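# Place the necklace in the jewelry box's long compartment

## Task

Get the entire necklace inside the long compartment of the jewelry box so it stays there without the robot supporting it, then release it and pull the grippers away.

## Robot and tools

Robot: two six-joint arms, left_arm and right_arm, each ending in a parallel two-finger gripper. The names are labels only and do not match image sides. Bases in the scene frame: left_arm near (+0.006, +0.273, -0.010) m, right_arm near (+0.006, -0.299, -0.009) m, both almost unrotated. Joint ranges in rad, base to gripper: waist -2.618 to 3.054, shoulder 0 to 3.142, elbow 0 to 3.142, wrist pitch -1.571 to 1.571, wrist yaw -1.571 to 1.571, wrist roll -2.094 to 2.094. Elbows cannot fully straighten.

Scene frame: origin at table-top height, midway between the arms, a few cm behind the table's near edge; +x runs out over the table, +z up, left_arm sits on +y. Gripper frame: fingers point along its +z and close along its y. The reported end_effector_position is the point between the finger pads, just under 1 cm behind the tips.

execute_actions(actions): a list of actions run in sequence; an empty list only returns state and images. Each action is a table of 1 to 15 rows; each row lasts one control step (1/30 s), and if fewer than 15 rows are given the final row repeats to fill 15 steps. A row is 14 numbers, each in [-1, 1], always for both arms: left dx, dy, dz, rx, ry, rz, opening, then right dx, dy, dz, rx, ry, rz, opening. dx to rz are an offset, not a pose: a target relative to that gripper's measured pose when the action began (for a call's first action, the last pose a result reported), in the gripper's own axes. Every row counts from that same start, not from the row before. Scale: 1.0 = 0.6 m for dx, dy, dz and 180 degrees for the rotation vector rx, ry, rz. Opening is absolute: +1 fully open (0.087 m), -1 closed.

Each control step clips the commanded pose to at most 70 mm and 16 degrees from the measured pose, then damped inverse kinematics drives the joints, favouring position over orientation. A large offset may need several actions; after an action the arm continues only to its last clipped pose, so send the remainder next time. Friction can leave the gripper up to about 31 mm off, and smaller commands may not move it.

move(target, speed, blocking): target is one 14-number row in the same layout and scale, offsets measured from the pose in the latest result that shows one, in gripper axes. Each gripper travels a straight line toward its target; both finish together, taking 0.5 to 10 s (cut off at 10 s). Rotation goes the short way. speed is m/s, 0.002 to 0.5, default 0.25; turning limit is twice that in rad/s. Moves do not avoid obstacles or the other arm, grippers lag and may overshoot speed near full reach, and faster or deeper contact pushes harder. Opening is sent at the start. The result adds a move: line with the ending (done, off_target, moving, held, fault), limits that acted (paced = target clipped; held = steps blocked by a check, after which motion may surge), and each gripper's distance to its target. With blocking=false the result comes after 0.5 s while motion continues; poll with wait(0); other actions and moves are refused until a result shows the end, or call stop.

wait(seconds): 0 to 10 s, arms hold their last command; returns early if a running move ends. stop(): brakes a running move; it needs room to slow, fingers keep moving. zoom_image(camera, region): closer view of the latest image; region is [x0, y0, x1, y1] in pixels, origin top-left, at most 504 by 504. Cameras (all 504x504): cam_head_left, cam_head_right, cam_high, cam_low, cam_left_wrist, cam_right_wrist; approximate pinhole intrinsics are provided for each. read_manual(section): only "licences", no motion. finished_scene(scene): ends the current scene (give its number) once the robot has held its final command; irreversible, and reports success.

Results: a state line per arm gives end_effector_position (m) and end_effector_quat_wxyz in the scene frame; printed positions can drift from truth at long reach. Hand target lines show where each controller is heading. A pose unreachable line means a clearance check altered or blocked that arm's command. Action calls list positions at some steps; HELD with an arm label marks steps where that arm was held back. grip_measured is the finger opening on the command scale (last joint value gives metres), each gripper offset by up to about 1 mm. To hold something keep commanding below grip_measured, roughly 0.02 lower for a firm grip. Pads push up to about 20 N; fast closing squeezes harder and can spring the fingers open. FAULT lines report arm stops.

Motor heat: holding loads warms motors. MOTOR HOT appears from 75 °C; at 90 °C that arm halts for 10 s; at 100 °C it goes limp and falls until cooled.

Cautions: do not knock or place anything off the table. Keep arms from striking or pressing each other. The bar under the bases and the plate behind it rise up to about 3 cm above the table with no warning on contact. Avoid drops, slips, slams and hard pushes; approach contacts slowly. Something may briefly pull on a held item or nudge loose ones. For an idle arm, send the offset back to its desired pose in the reply's first call, zeros afterward, and always the opening it should have. An arm blocked by an object keeps pressing until commanded otherwise. The robot keeps executing your last command while you think. Finish by opening the gripper and moving clear, with the necklace resting fully in the long compartment.

Each tool is called after "Request:" as name(argument=value, ...) on one line, values as JSON.

## Session

I'll start by checking the current state of the scene.

Request:
execute_actions(actions=[])

Scene clock: 0.00 s.
left_arm: end_effector_position=(+0.3958, +0.2036, +0.0909) grip_measured=+0.994 end_effector_quat_wxyz=(+0.430, +0.297, +0.846, -0.105) | right_arm: end_effector_position=(+0.0881, -0.4527, +0.1473) grip_measured=+0.984 end_effector_quat_wxyz=(+0.023, +0.511, +0.748, -0.423)
Joint positions: left_arm=[ 0.022  1.512  0.908 -0.138  0.428  0.449  0.087] | right_arm=[-0.424  1.291  1.025 -1.49   0.86   0.895  0.087]
Joint velocities: left_arm=[-0.002 -0.017  0.017  0.022 -0.051  0.007 -0.   ] | right_arm=[-0.002 -0.002 -0.017  0.022 -0.022 -0.125 -0.   ]
Hand target (left_arm): +0.396, +0.204, +0.091; +0.430, +0.297, +0.846, -0.105
Hand target (right_arm): +0.088, -0.453, +0.147; +0.023, +0.511, +0.748, -0.423

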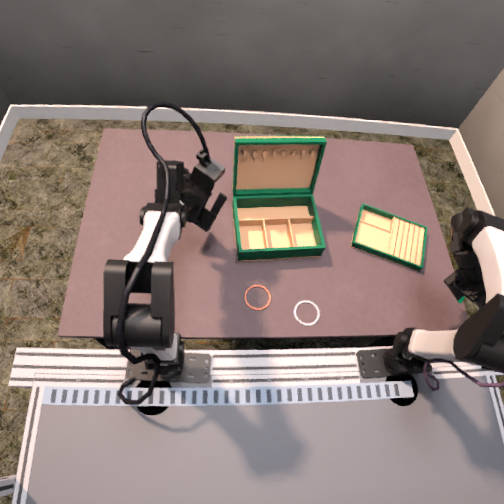

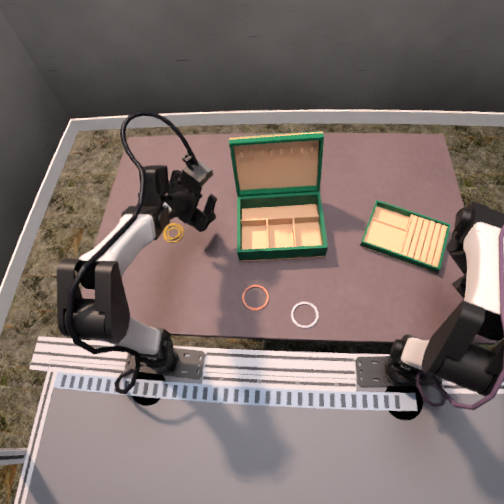

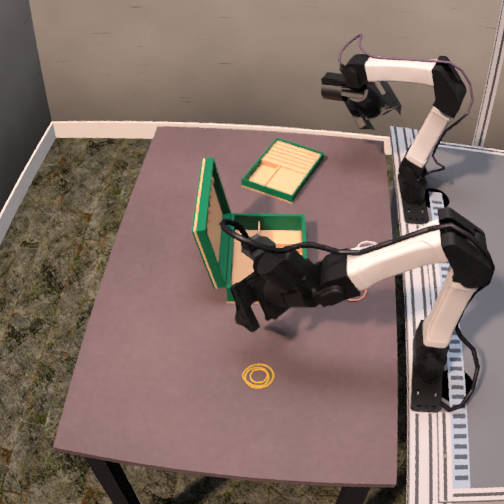

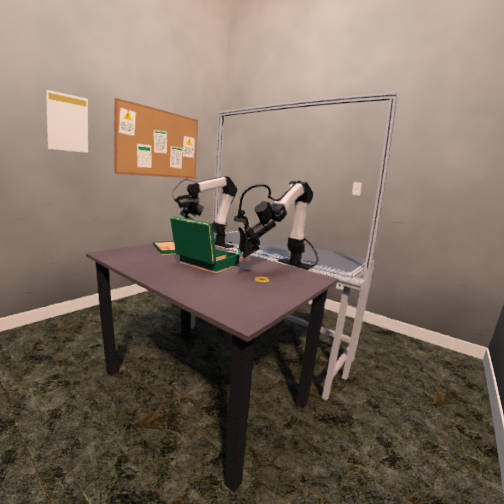

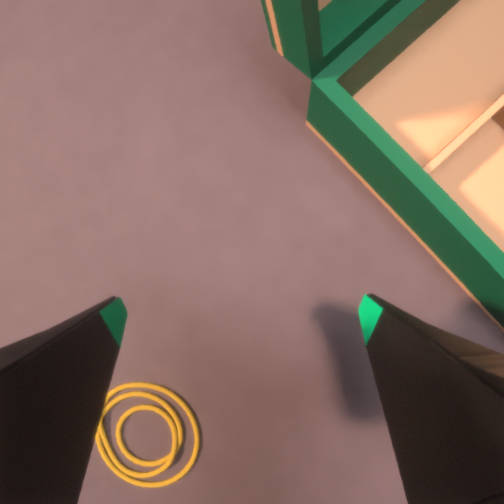

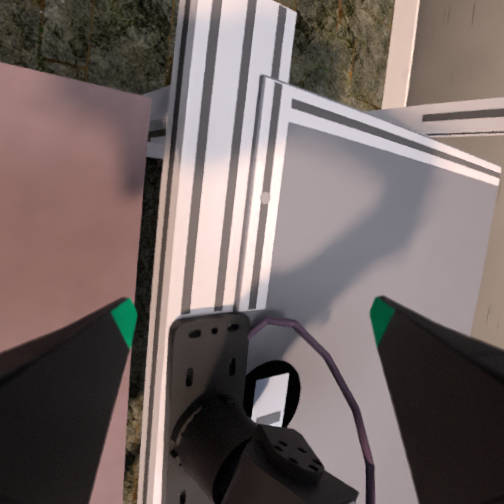

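Request:
zoom_image(camera="cam_head_right", region=[130, 120, 340, 330])

Request:
zoom_image(camera="cam_left_wrist", region=[70, 350, 224, 504])

Request:
zoom_image(camera="cam_high", region=[170, 140, 400, 420])

Region (130, 120, 340, 330) of cam_head_right's 504x504 image, scaled by 2.400, with more detail than that image has.

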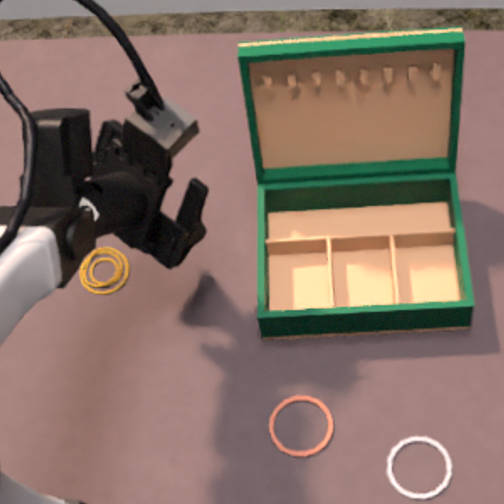

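Region (70, 350, 224, 504) of cam_left_wrist's 504x504 image, scaled by 3.273, with more detail than that image has.

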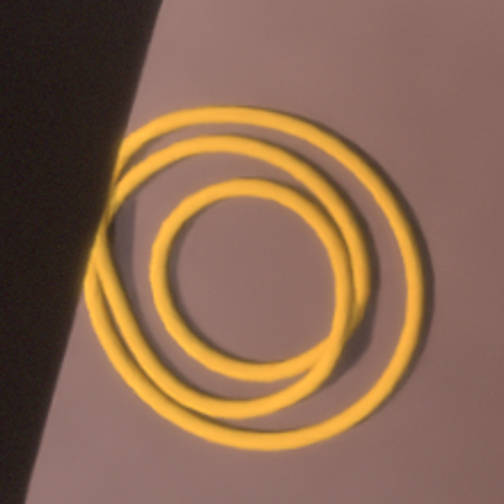

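Region (170, 140, 400, 420) of cam_high's 504x504 image, scaled by 1.800, with more detail than that image has; it fills the left 414 columns of this view, and the rest is white.

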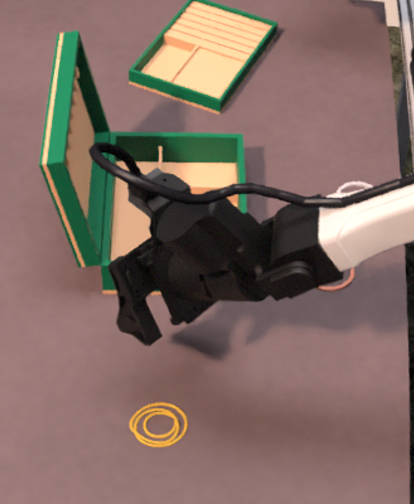

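Request:
zoom_image(camera="cam_left_wrist", region=[250, 0, 504, 254])

Request:
zoom_image(camera="cam_head_left", region=[215, 125, 345, 275])

Request:
zoom_image(camera="cam_low", region=[140, 170, 320, 310])

Region (250, 0, 504, 254) of cam_left_wrist's 504x504 image, scaled by 1.984, with more detail than that image has.

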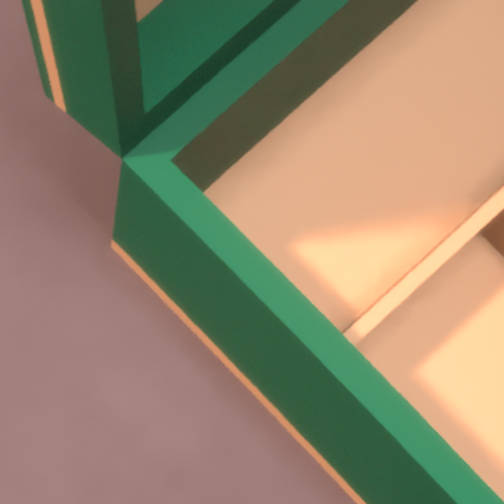

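Region (215, 125, 345, 275) of cam_head_left's 504x504 image, scaled by 3.360, with more detail than that image has; it fills the left 437 columns of this view, and the rest is white.

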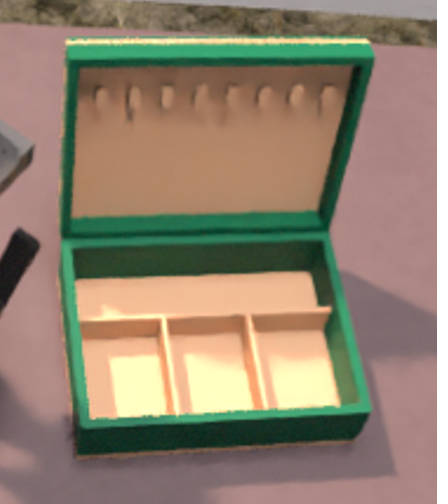

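Region (140, 170, 320, 310) of cam_low's 504x504 image, scaled by 2.800, with more detail than that image has.

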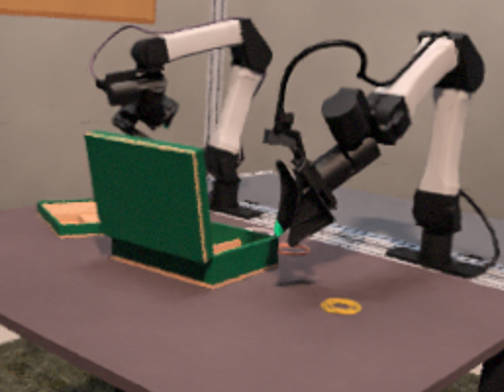

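Request:
move(target=[0.105, 0.1089, -0.0926, 0.1416, 0.2635, 0.2333, 1, 0, 0, 0, 0, 0, 0, 1], speed=0.35)

Scene clock: 5.03 s.
left_arm: end_effector_position=(+0.3682, +0.3086, +0.0836) grip_measured=+0.994 end_effector_quat_wxyz=(+0.010, +0.663, +0.749, +0.005) | right_arm: end_effector_position=(+0.0881, -0.4527, +0.1473) grip_measured=+0.984 end_effector_quat_wxyz=(+0.023, +0.511, +0.748, -0.423)
Joint positions: left_arm=[ 0.044  1.936  1.612 -1.237  0.009  1.44   0.087] | right_arm=[-0.424  1.291  1.025 -1.49   0.86   0.895  0.087]
Joint velocities: left_arm=[ 0.002  0.007 -0.012  0.037 -0.051 -0.007 -0.   ] | right_arm=[ 0.002  0.002 -0.002 -0.022 -0.022  0.022 -0.   ]
Hand target (left_arm): +0.369, +0.306, +0.082; -0.001, +0.671, +0.742, +0.002
Hand target (right_arm): +0.088, -0.453, +0.147; +0.023, +0.511, +0.748, -0.423
Off the commanded pose (left_arm): 0.004 m, 2 deg.
Off the commanded pose (right_arm): 0.000 m, 0 deg.
move: done

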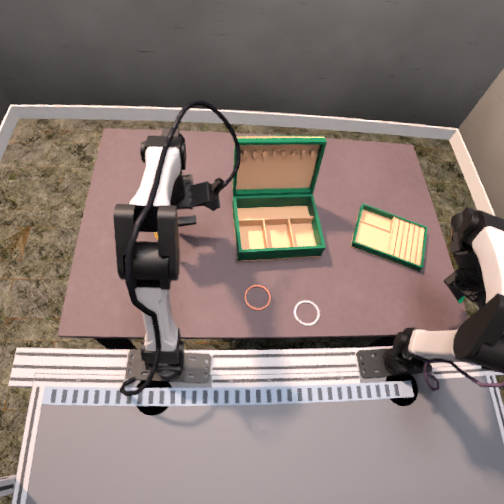

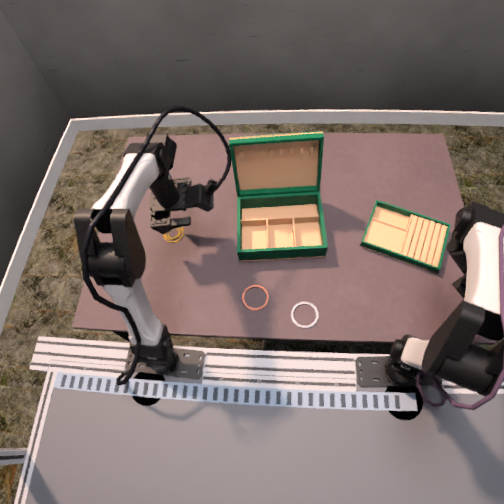

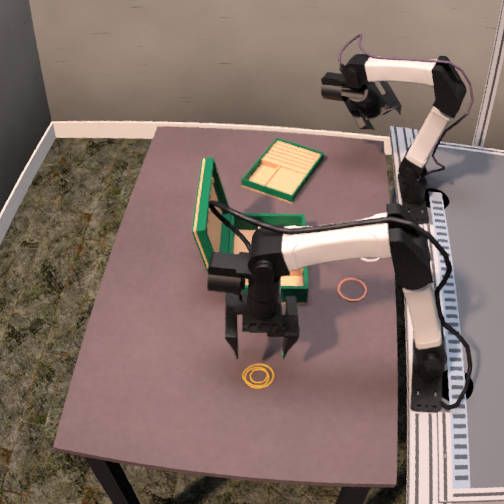

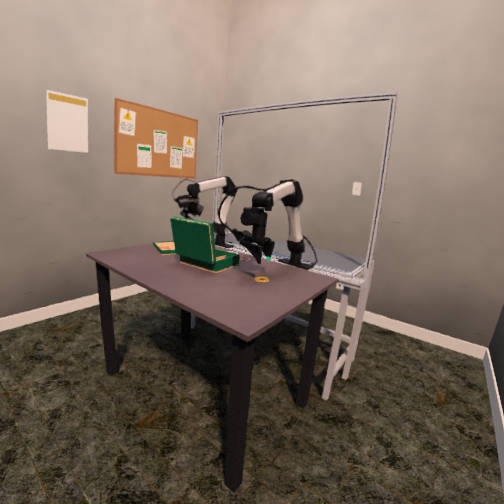

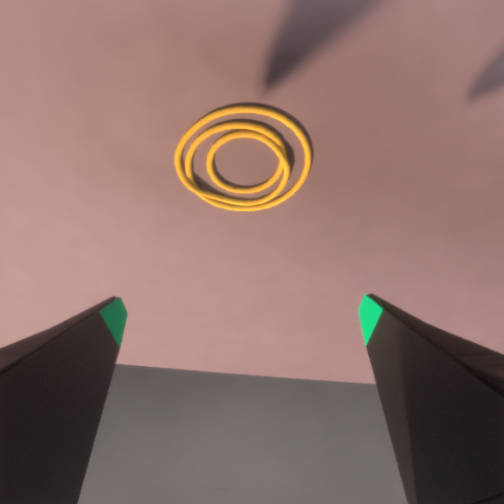

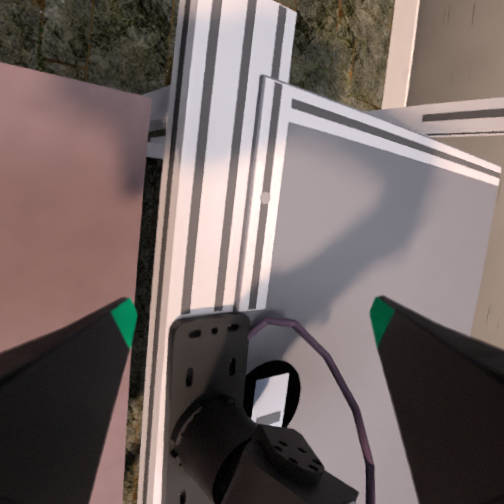

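Request:
move(target=[-0.007, 0, 0.088, 0, 0, 0, 1, 0, 0, 0, 0, 0, 0, 1], speed=0.15)

Scene clock: 6.27 s.
left_arm: end_effector_position=(+0.3732, +0.3089, +0.0423) grip_measured=+0.994 end_effector_quat_wxyz=(+0.016, +0.661, +0.750, +0.012) | right_arm: end_effector_position=(+0.0881, -0.4527, +0.1473) grip_measured=+0.984 end_effector_quat_wxyz=(+0.023, +0.511, +0.748, -0.423)
Joint positions: left_arm=[ 0.044  1.962  1.482 -1.063  0.007  1.436  0.087] | right_arm=[-0.424  1.291  1.025 -1.49   0.86   0.895  0.087]
Joint velocities: left_arm=[ 0.007 -0.007  0.007 -0.007 -0.066 -0.007  0.   ] | right_arm=[-0.022 -0.007 -0.002 -0.007  0.007 -0.037 -0.   ]
Hand target (left_arm): +0.370, +0.304, +0.031; +0.009, +0.663, +0.749, +0.006
Hand target (right_arm): +0.088, -0.453, +0.147; +0.023, +0.511, +0.748, -0.423
Off the commanded pose (left_arm): 0.013 m, 1 deg.
Off the commanded pose (right_arm): 0.000 m, 0 deg.
move: off_target (left_arm)

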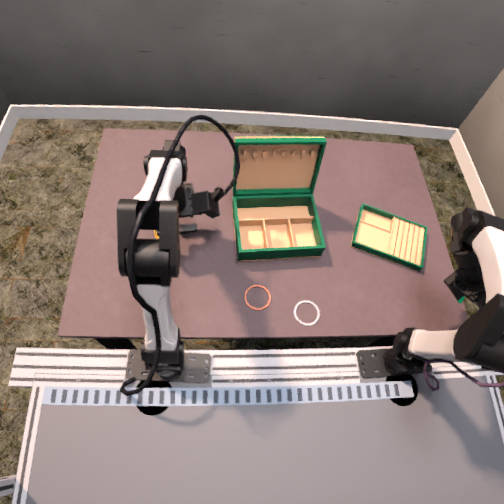

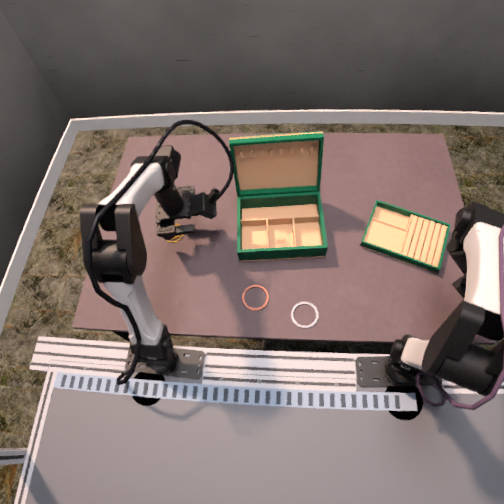

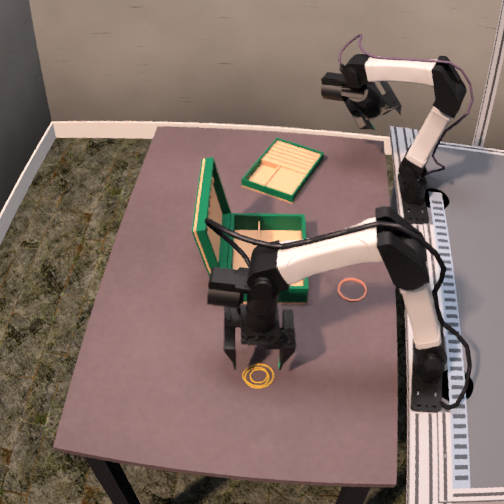

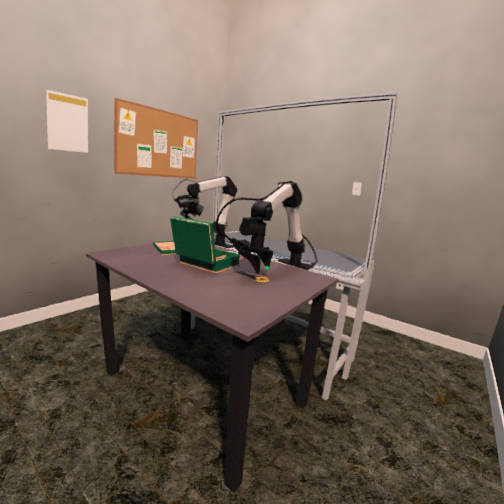

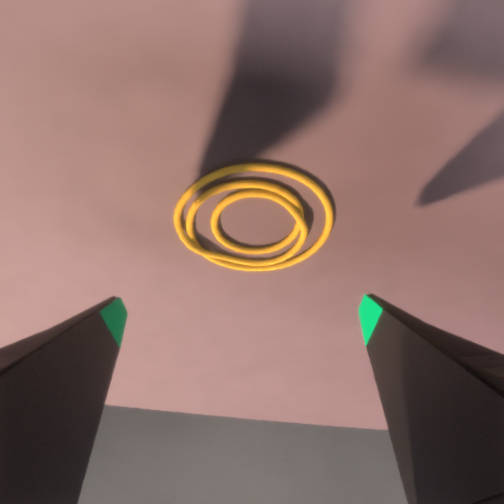

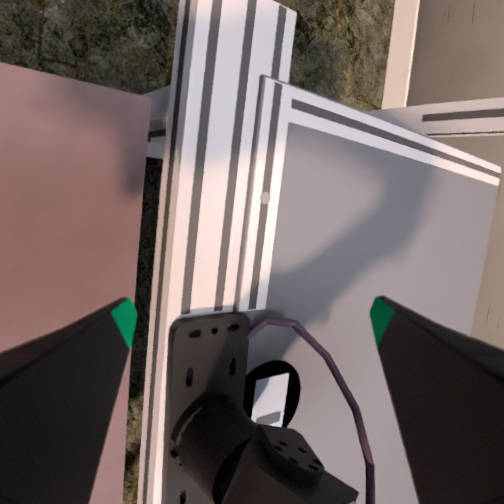

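Request:
move(target=[-0.02, -0.013, 0.062, 0.02, 0, 0, 1, 0, 0, 0, 0, 0, 0, 1], speed=0.08)

Scene clock: 7.47 s.
left_arm: end_effector_position=(+0.3731, +0.3000, +0.0175) grip_measured=+0.994 end_effector_quat_wxyz=(+0.002, +0.662, +0.750, -0.003) | right_arm: end_effector_position=(+0.0881, -0.4527, +0.1473) grip_measured=+0.984 end_effector_quat_wxyz=(+0.023, +0.511, +0.748, -0.423)
Joint positions: left_arm=[ 0.022  2.025  1.471 -1.03   0.011  1.415  0.087] | right_arm=[-0.424  1.291  1.025 -1.49   0.86   0.895  0.087]
Joint velocities: left_arm=[-0.002  0.002 -0.002  0.007 -0.037  0.007 -0.002] | right_arm=[-0.017 -0.037  0.002 -0.022  0.037 -0.022 -0.   ]
Hand target (left_arm): +0.368, +0.296, +0.005; -0.005, +0.662, +0.750, -0.011
Hand target (right_arm): +0.088, -0.453, +0.147; +0.023, +0.511, +0.748, -0.423
Off the commanded pose (left_arm): 0.014 m, 1 deg.
Off the commanded pose (right_arm): 0.000 m, 0 deg.
move: off_target (left_arm)

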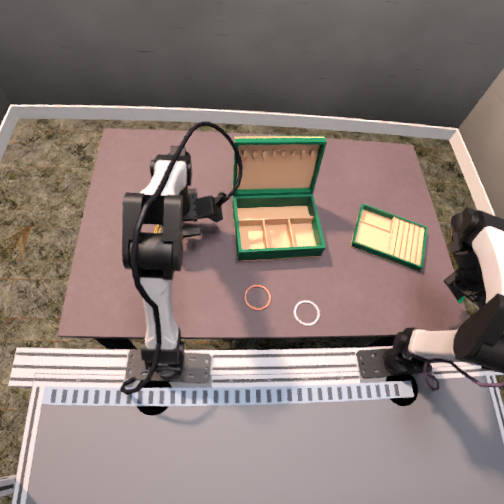

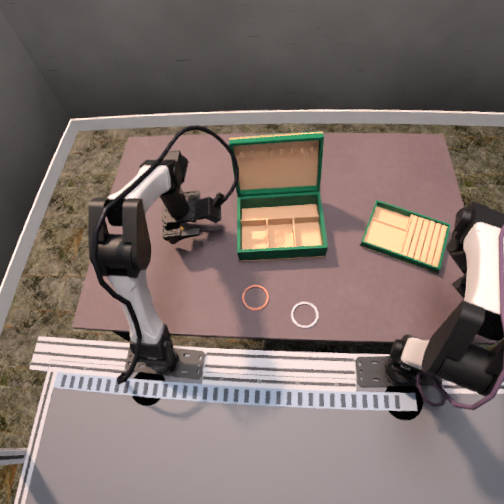

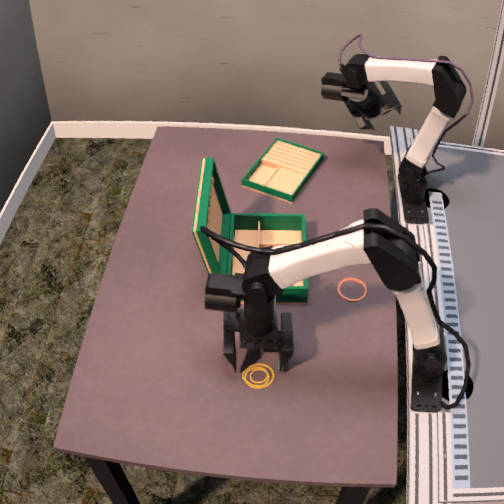

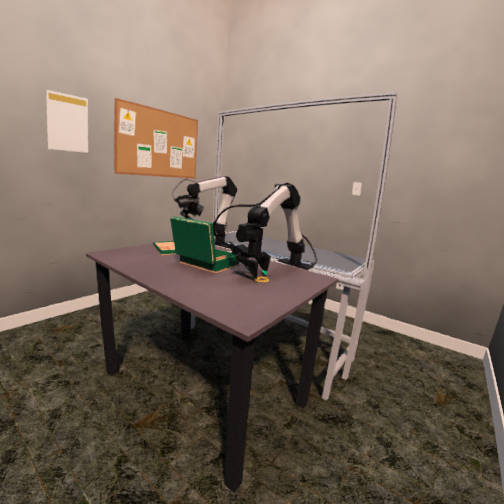

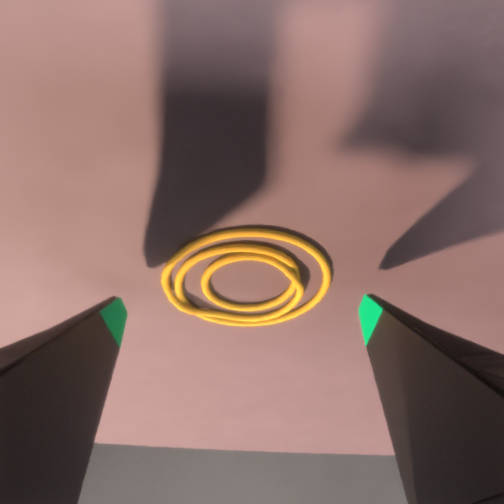

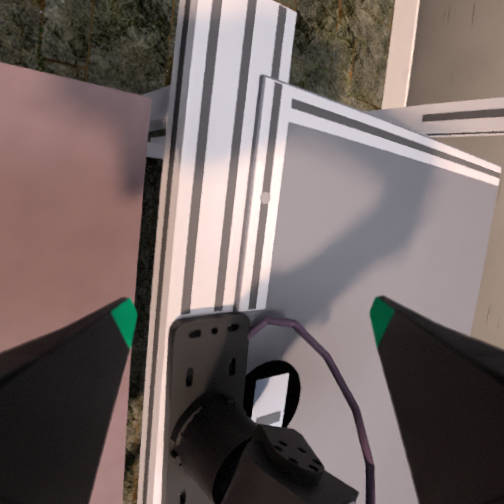

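Request:
move(target=[0.0, -0.006, 0.037, 0.008, 0, 0, 1, 0, 0, 0, 0, 0, 0, 1], speed=0.04)

Request:
zoom_image(camera="cam_high", region=[200, 320, 320, 410])

Request:
zoom_image(camera="cam_low", region=[220, 240, 300, 300])

Scene clock: 8.63 s.
left_arm: end_effector_position=(+0.3748, +0.3000, +0.0085) grip_measured=+0.994 end_effector_quat_wxyz=(+0.001, +0.662, +0.750, -0.003) | right_arm: end_effector_position=(+0.0881, -0.4527, +0.1473) grip_measured=+0.984 end_effector_quat_wxyz=(+0.023, +0.511, +0.748, -0.423)
Joint positions: left_arm=[ 0.022  2.043  1.46  -1.001  0.011  1.414  0.087] | right_arm=[-0.424  1.291  1.025 -1.49   0.86   0.895  0.087]
Joint velocities: left_arm=[ 0.007  0.007 -0.007 -0.066 -0.081 -0.051 -0.001] | right_arm=[ 0.002  0.002  0.002  0.051 -0.11  -0.066  0.   ]
Hand target (left_arm): +0.369, +0.299, -0.004; -0.007, +0.662, +0.750, -0.012
Hand target (right_arm): +0.088, -0.453, +0.147; +0.023, +0.511, +0.748, -0.423
Off the commanded pose (left_arm): 0.014 m, 1 deg.
Off the commanded pose (right_arm): 0.000 m, 0 deg.
move: off_target (left_arm)

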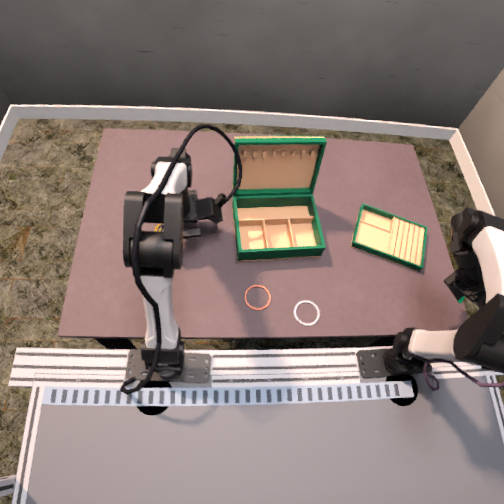

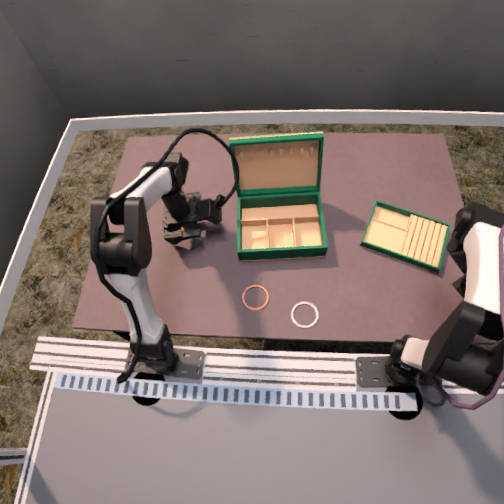

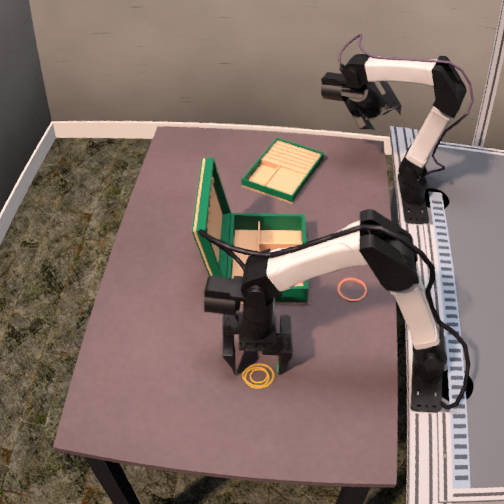

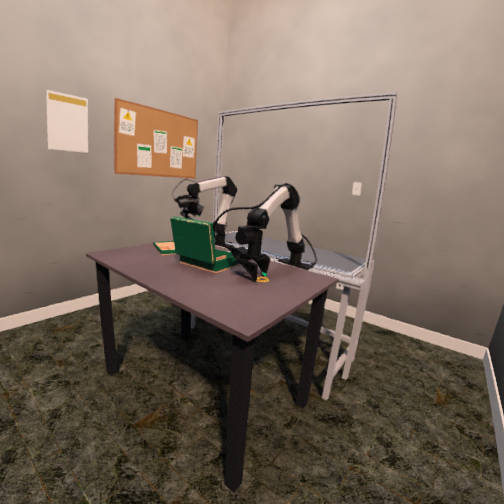

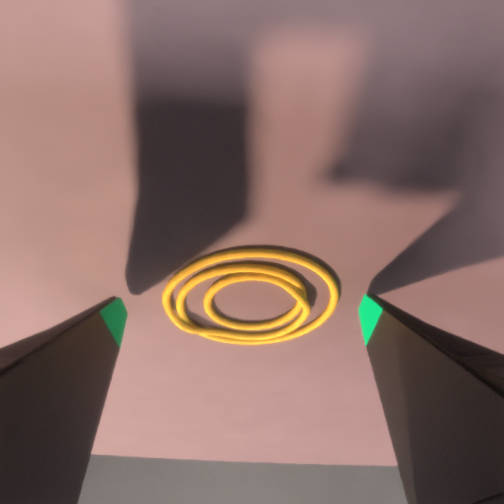

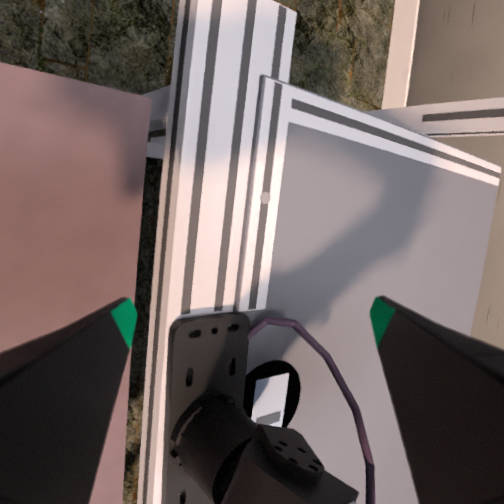

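Region (200, 320, 320, 410) of cam_high's 504x504 image, scaled by 4.200, with more detail than that image has; it fills the top 378 rows of this view, and the rest is white.

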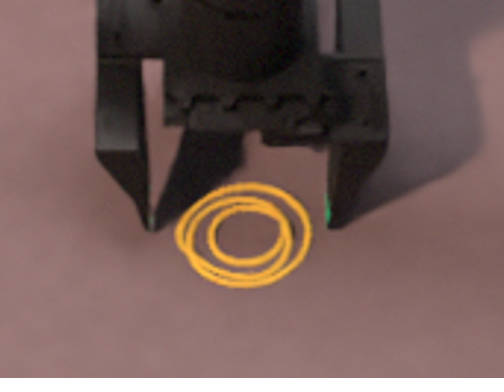

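Region (220, 240, 300, 300) of cam_low's 504x504 image, scaled by 6.300, with more detail than that image has; it fills the top 378 rows of this view, and the rest is white.

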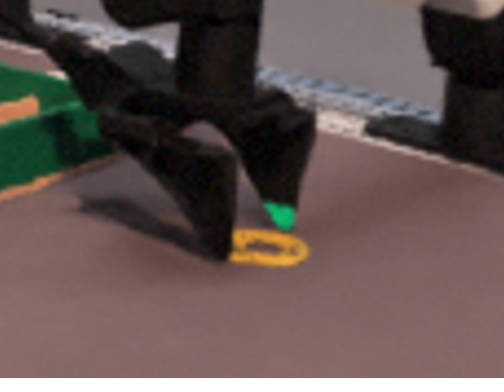

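Request:
move(target=[0.0, -0.008, 0.028, 0.008, 0, 0, 1, 0, 0, 0, 0, 0, 0, 1], speed=0.03)

Request:
zoom_image(camera="cam_left_wrist", region=[80, 200, 420, 400])

Request:
zoom_image(camera="cam_high", region=[200, 320, 320, 410])

Scene clock: 9.63 s.
left_arm: end_effector_position=(+0.3774, +0.2999, +0.0084) grip_measured=+0.994 end_effector_quat_wxyz=(+0.005, +0.662, +0.750, +0.000) | right_arm: end_effector_position=(+0.0881, -0.4527, +0.1473) grip_measured=+0.984 end_effector_quat_wxyz=(+0.023, +0.511, +0.748, -0.423)
Joint positions: left_arm=[ 0.022  2.043  1.46  -0.991  0.011  1.414  0.087] | right_arm=[-0.424  1.291  1.025 -1.49   0.86   0.895  0.087]
Joint velocities: left_arm=[-0.017 -0.027  0.012 -0.007 -0.051 -0.051 -0.   ] | right_arm=[-0.002  0.002 -0.002 -0.022  0.022  0.037 -0.002]
Hand target (left_arm): +0.370, +0.299, -0.008; -0.007, +0.662, +0.750, -0.013
Hand target (right_arm): +0.088, -0.453, +0.147; +0.023, +0.511, +0.748, -0.423
Off the commanded pose (left_arm): 0.018 m, 2 deg.
Off the commanded pose (right_arm): 0.000 m, 0 deg.
move: off_target (left_arm)

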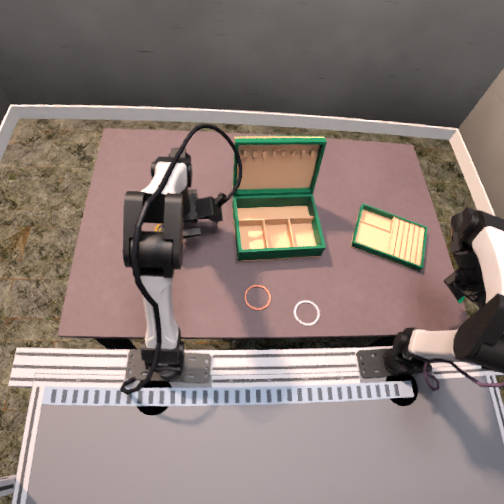

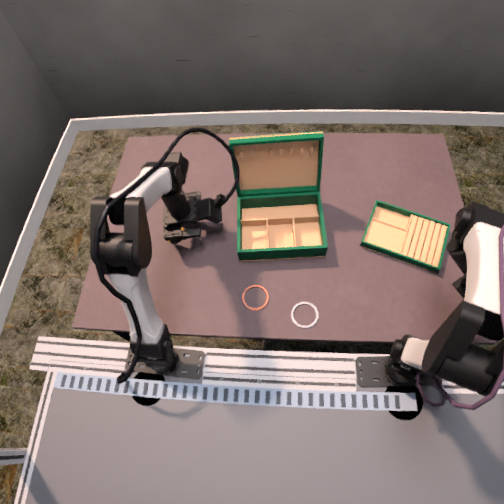

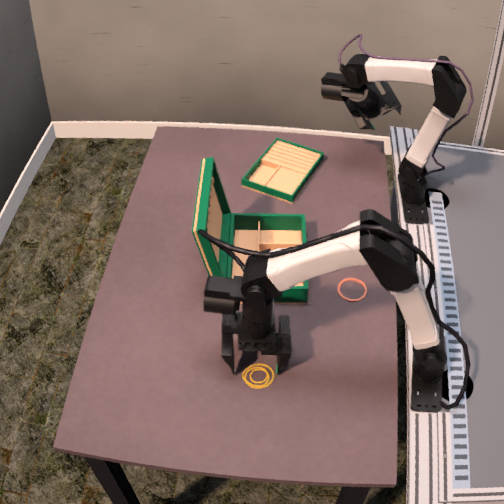

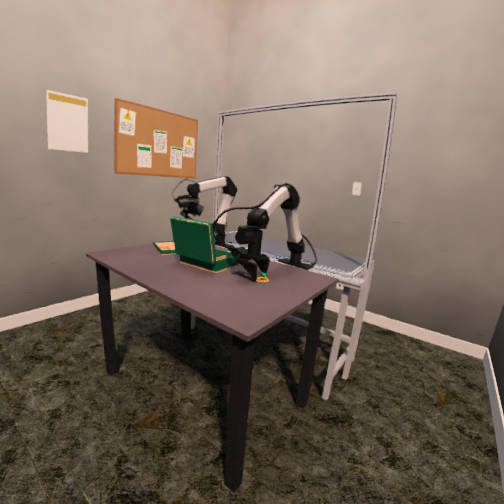

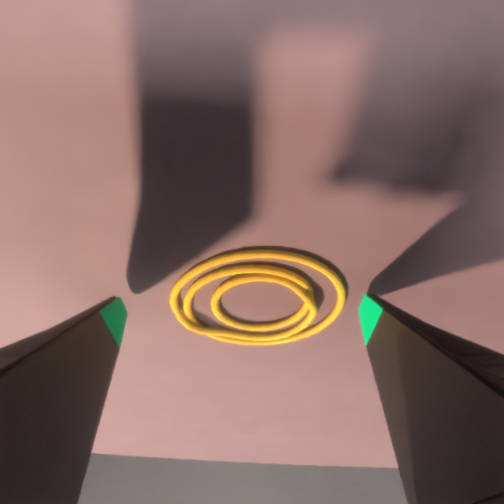

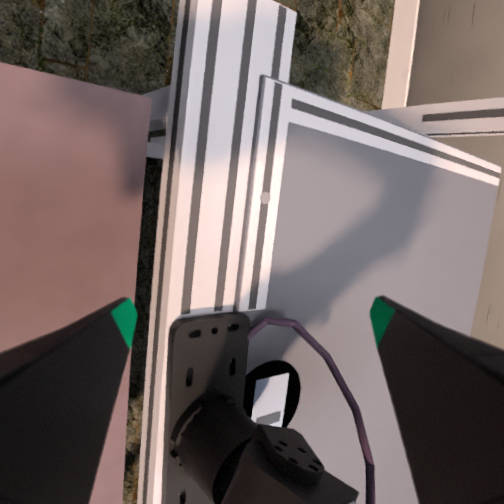

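Region (80, 200, 420, 400) of cam_left_wrist's 504x504 image, scaled by 1.482, with more detail than that image has; it fills the top 296 rows of this view, and the rest is white.

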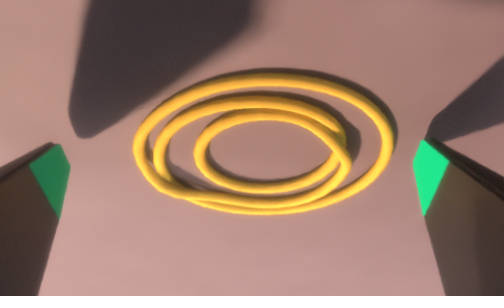

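Region (200, 320, 320, 410) of cam_high's 504x504 image, scaled by 4.200, with more detail than that image has; it fills the top 378 rows of this view, and the rest is white.

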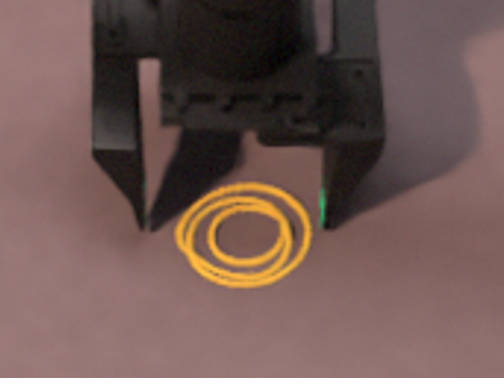

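Request:
move(target=[0.0, -0.017, 0.032, 0.024, 0, 0, 1, 0, 0, 0, 0, 0, 0, 1], speed=0.04)

Request:
zoom_image(camera="cam_left_wrist", region=[80, 200, 420, 400])

Request:
zoom_image(camera="cam_high", region=[200, 320, 320, 410])

Scene clock: 11.17 s.
left_arm: end_effector_position=(+0.3763, +0.2996, +0.0038) grip_measured=+0.994 end_effector_quat_wxyz=(+0.001, +0.662, +0.750, -0.004) | right_arm: end_effector_position=(+0.0881, -0.4527, +0.1473) grip_measured=+0.984 end_effector_quat_wxyz=(+0.023, +0.511, +0.748, -0.423)
Joint positions: left_arm=[ 0.022  2.056  1.46  -0.99   0.013  1.414  0.087] | right_arm=[-0.424  1.291  1.025 -1.49   0.86   0.895  0.087]
Joint velocities: left_arm=[-0.017 -0.012  0.007 -0.051 -0.051 -0.066  0.   ] | right_arm=[-0.017 -0.012  0.002  0.037  0.022 -0.007 -0.001]
Hand target (left_arm): +0.367, +0.298, -0.010; -0.019, +0.661, +0.749, -0.028
Hand target (right_arm): +0.088, -0.453, +0.147; +0.023, +0.511, +0.748, -0.423
Off the commanded pose (left_arm): 0.017 m, 4 deg.
Off the commanded pose (right_arm): 0.000 m, 0 deg.
move: off_target (left_arm)

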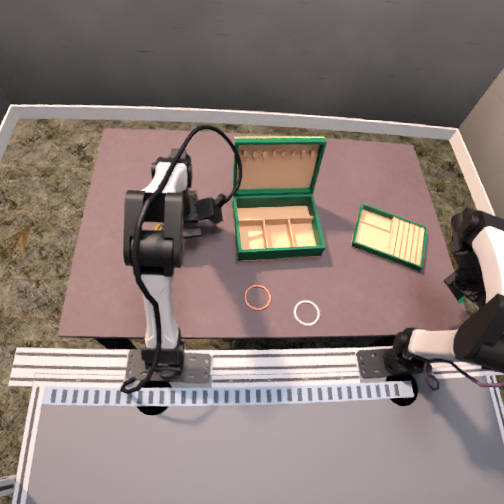

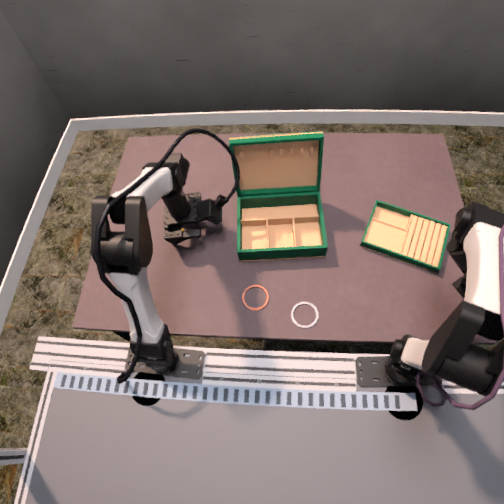

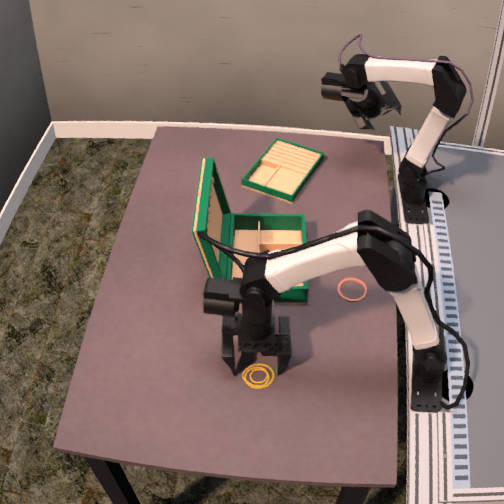

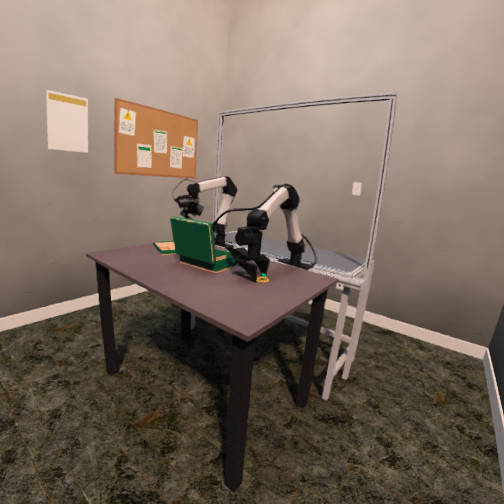

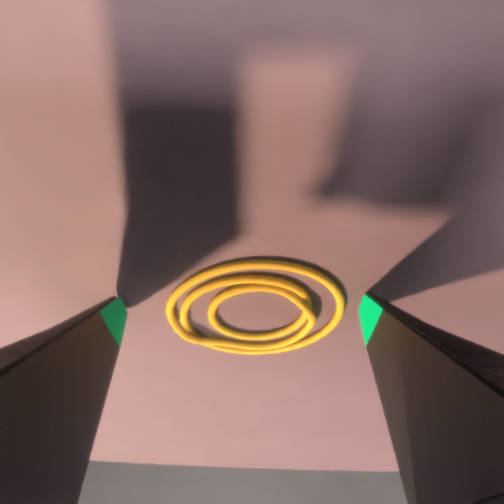

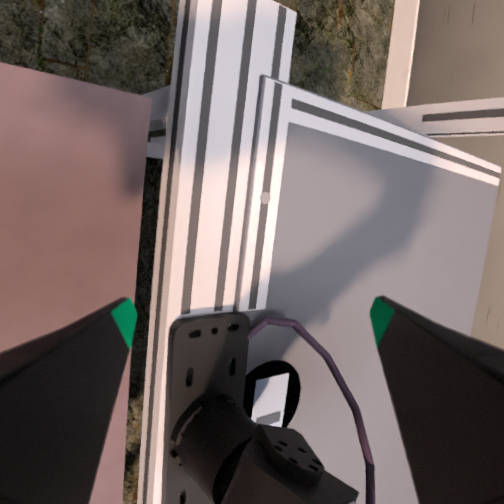

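Region (80, 200, 420, 400) of cam_left_wrist's 504x504 image, scaled by 1.482, with more detail than that image has; it fills the top 296 rows of this view, and the rest is white.

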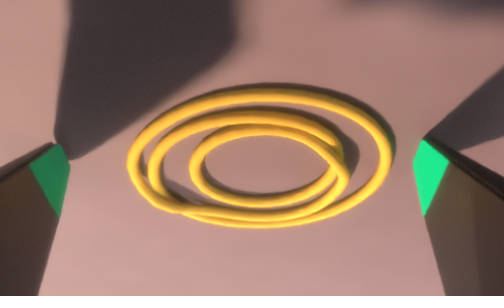

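Region (200, 320, 320, 410) of cam_high's 504x504 image, scaled by 4.200, with more detail than that image has; it fills the top 378 rows of this view, and the rest is white.

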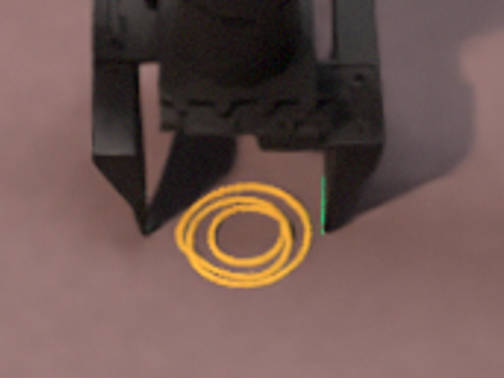

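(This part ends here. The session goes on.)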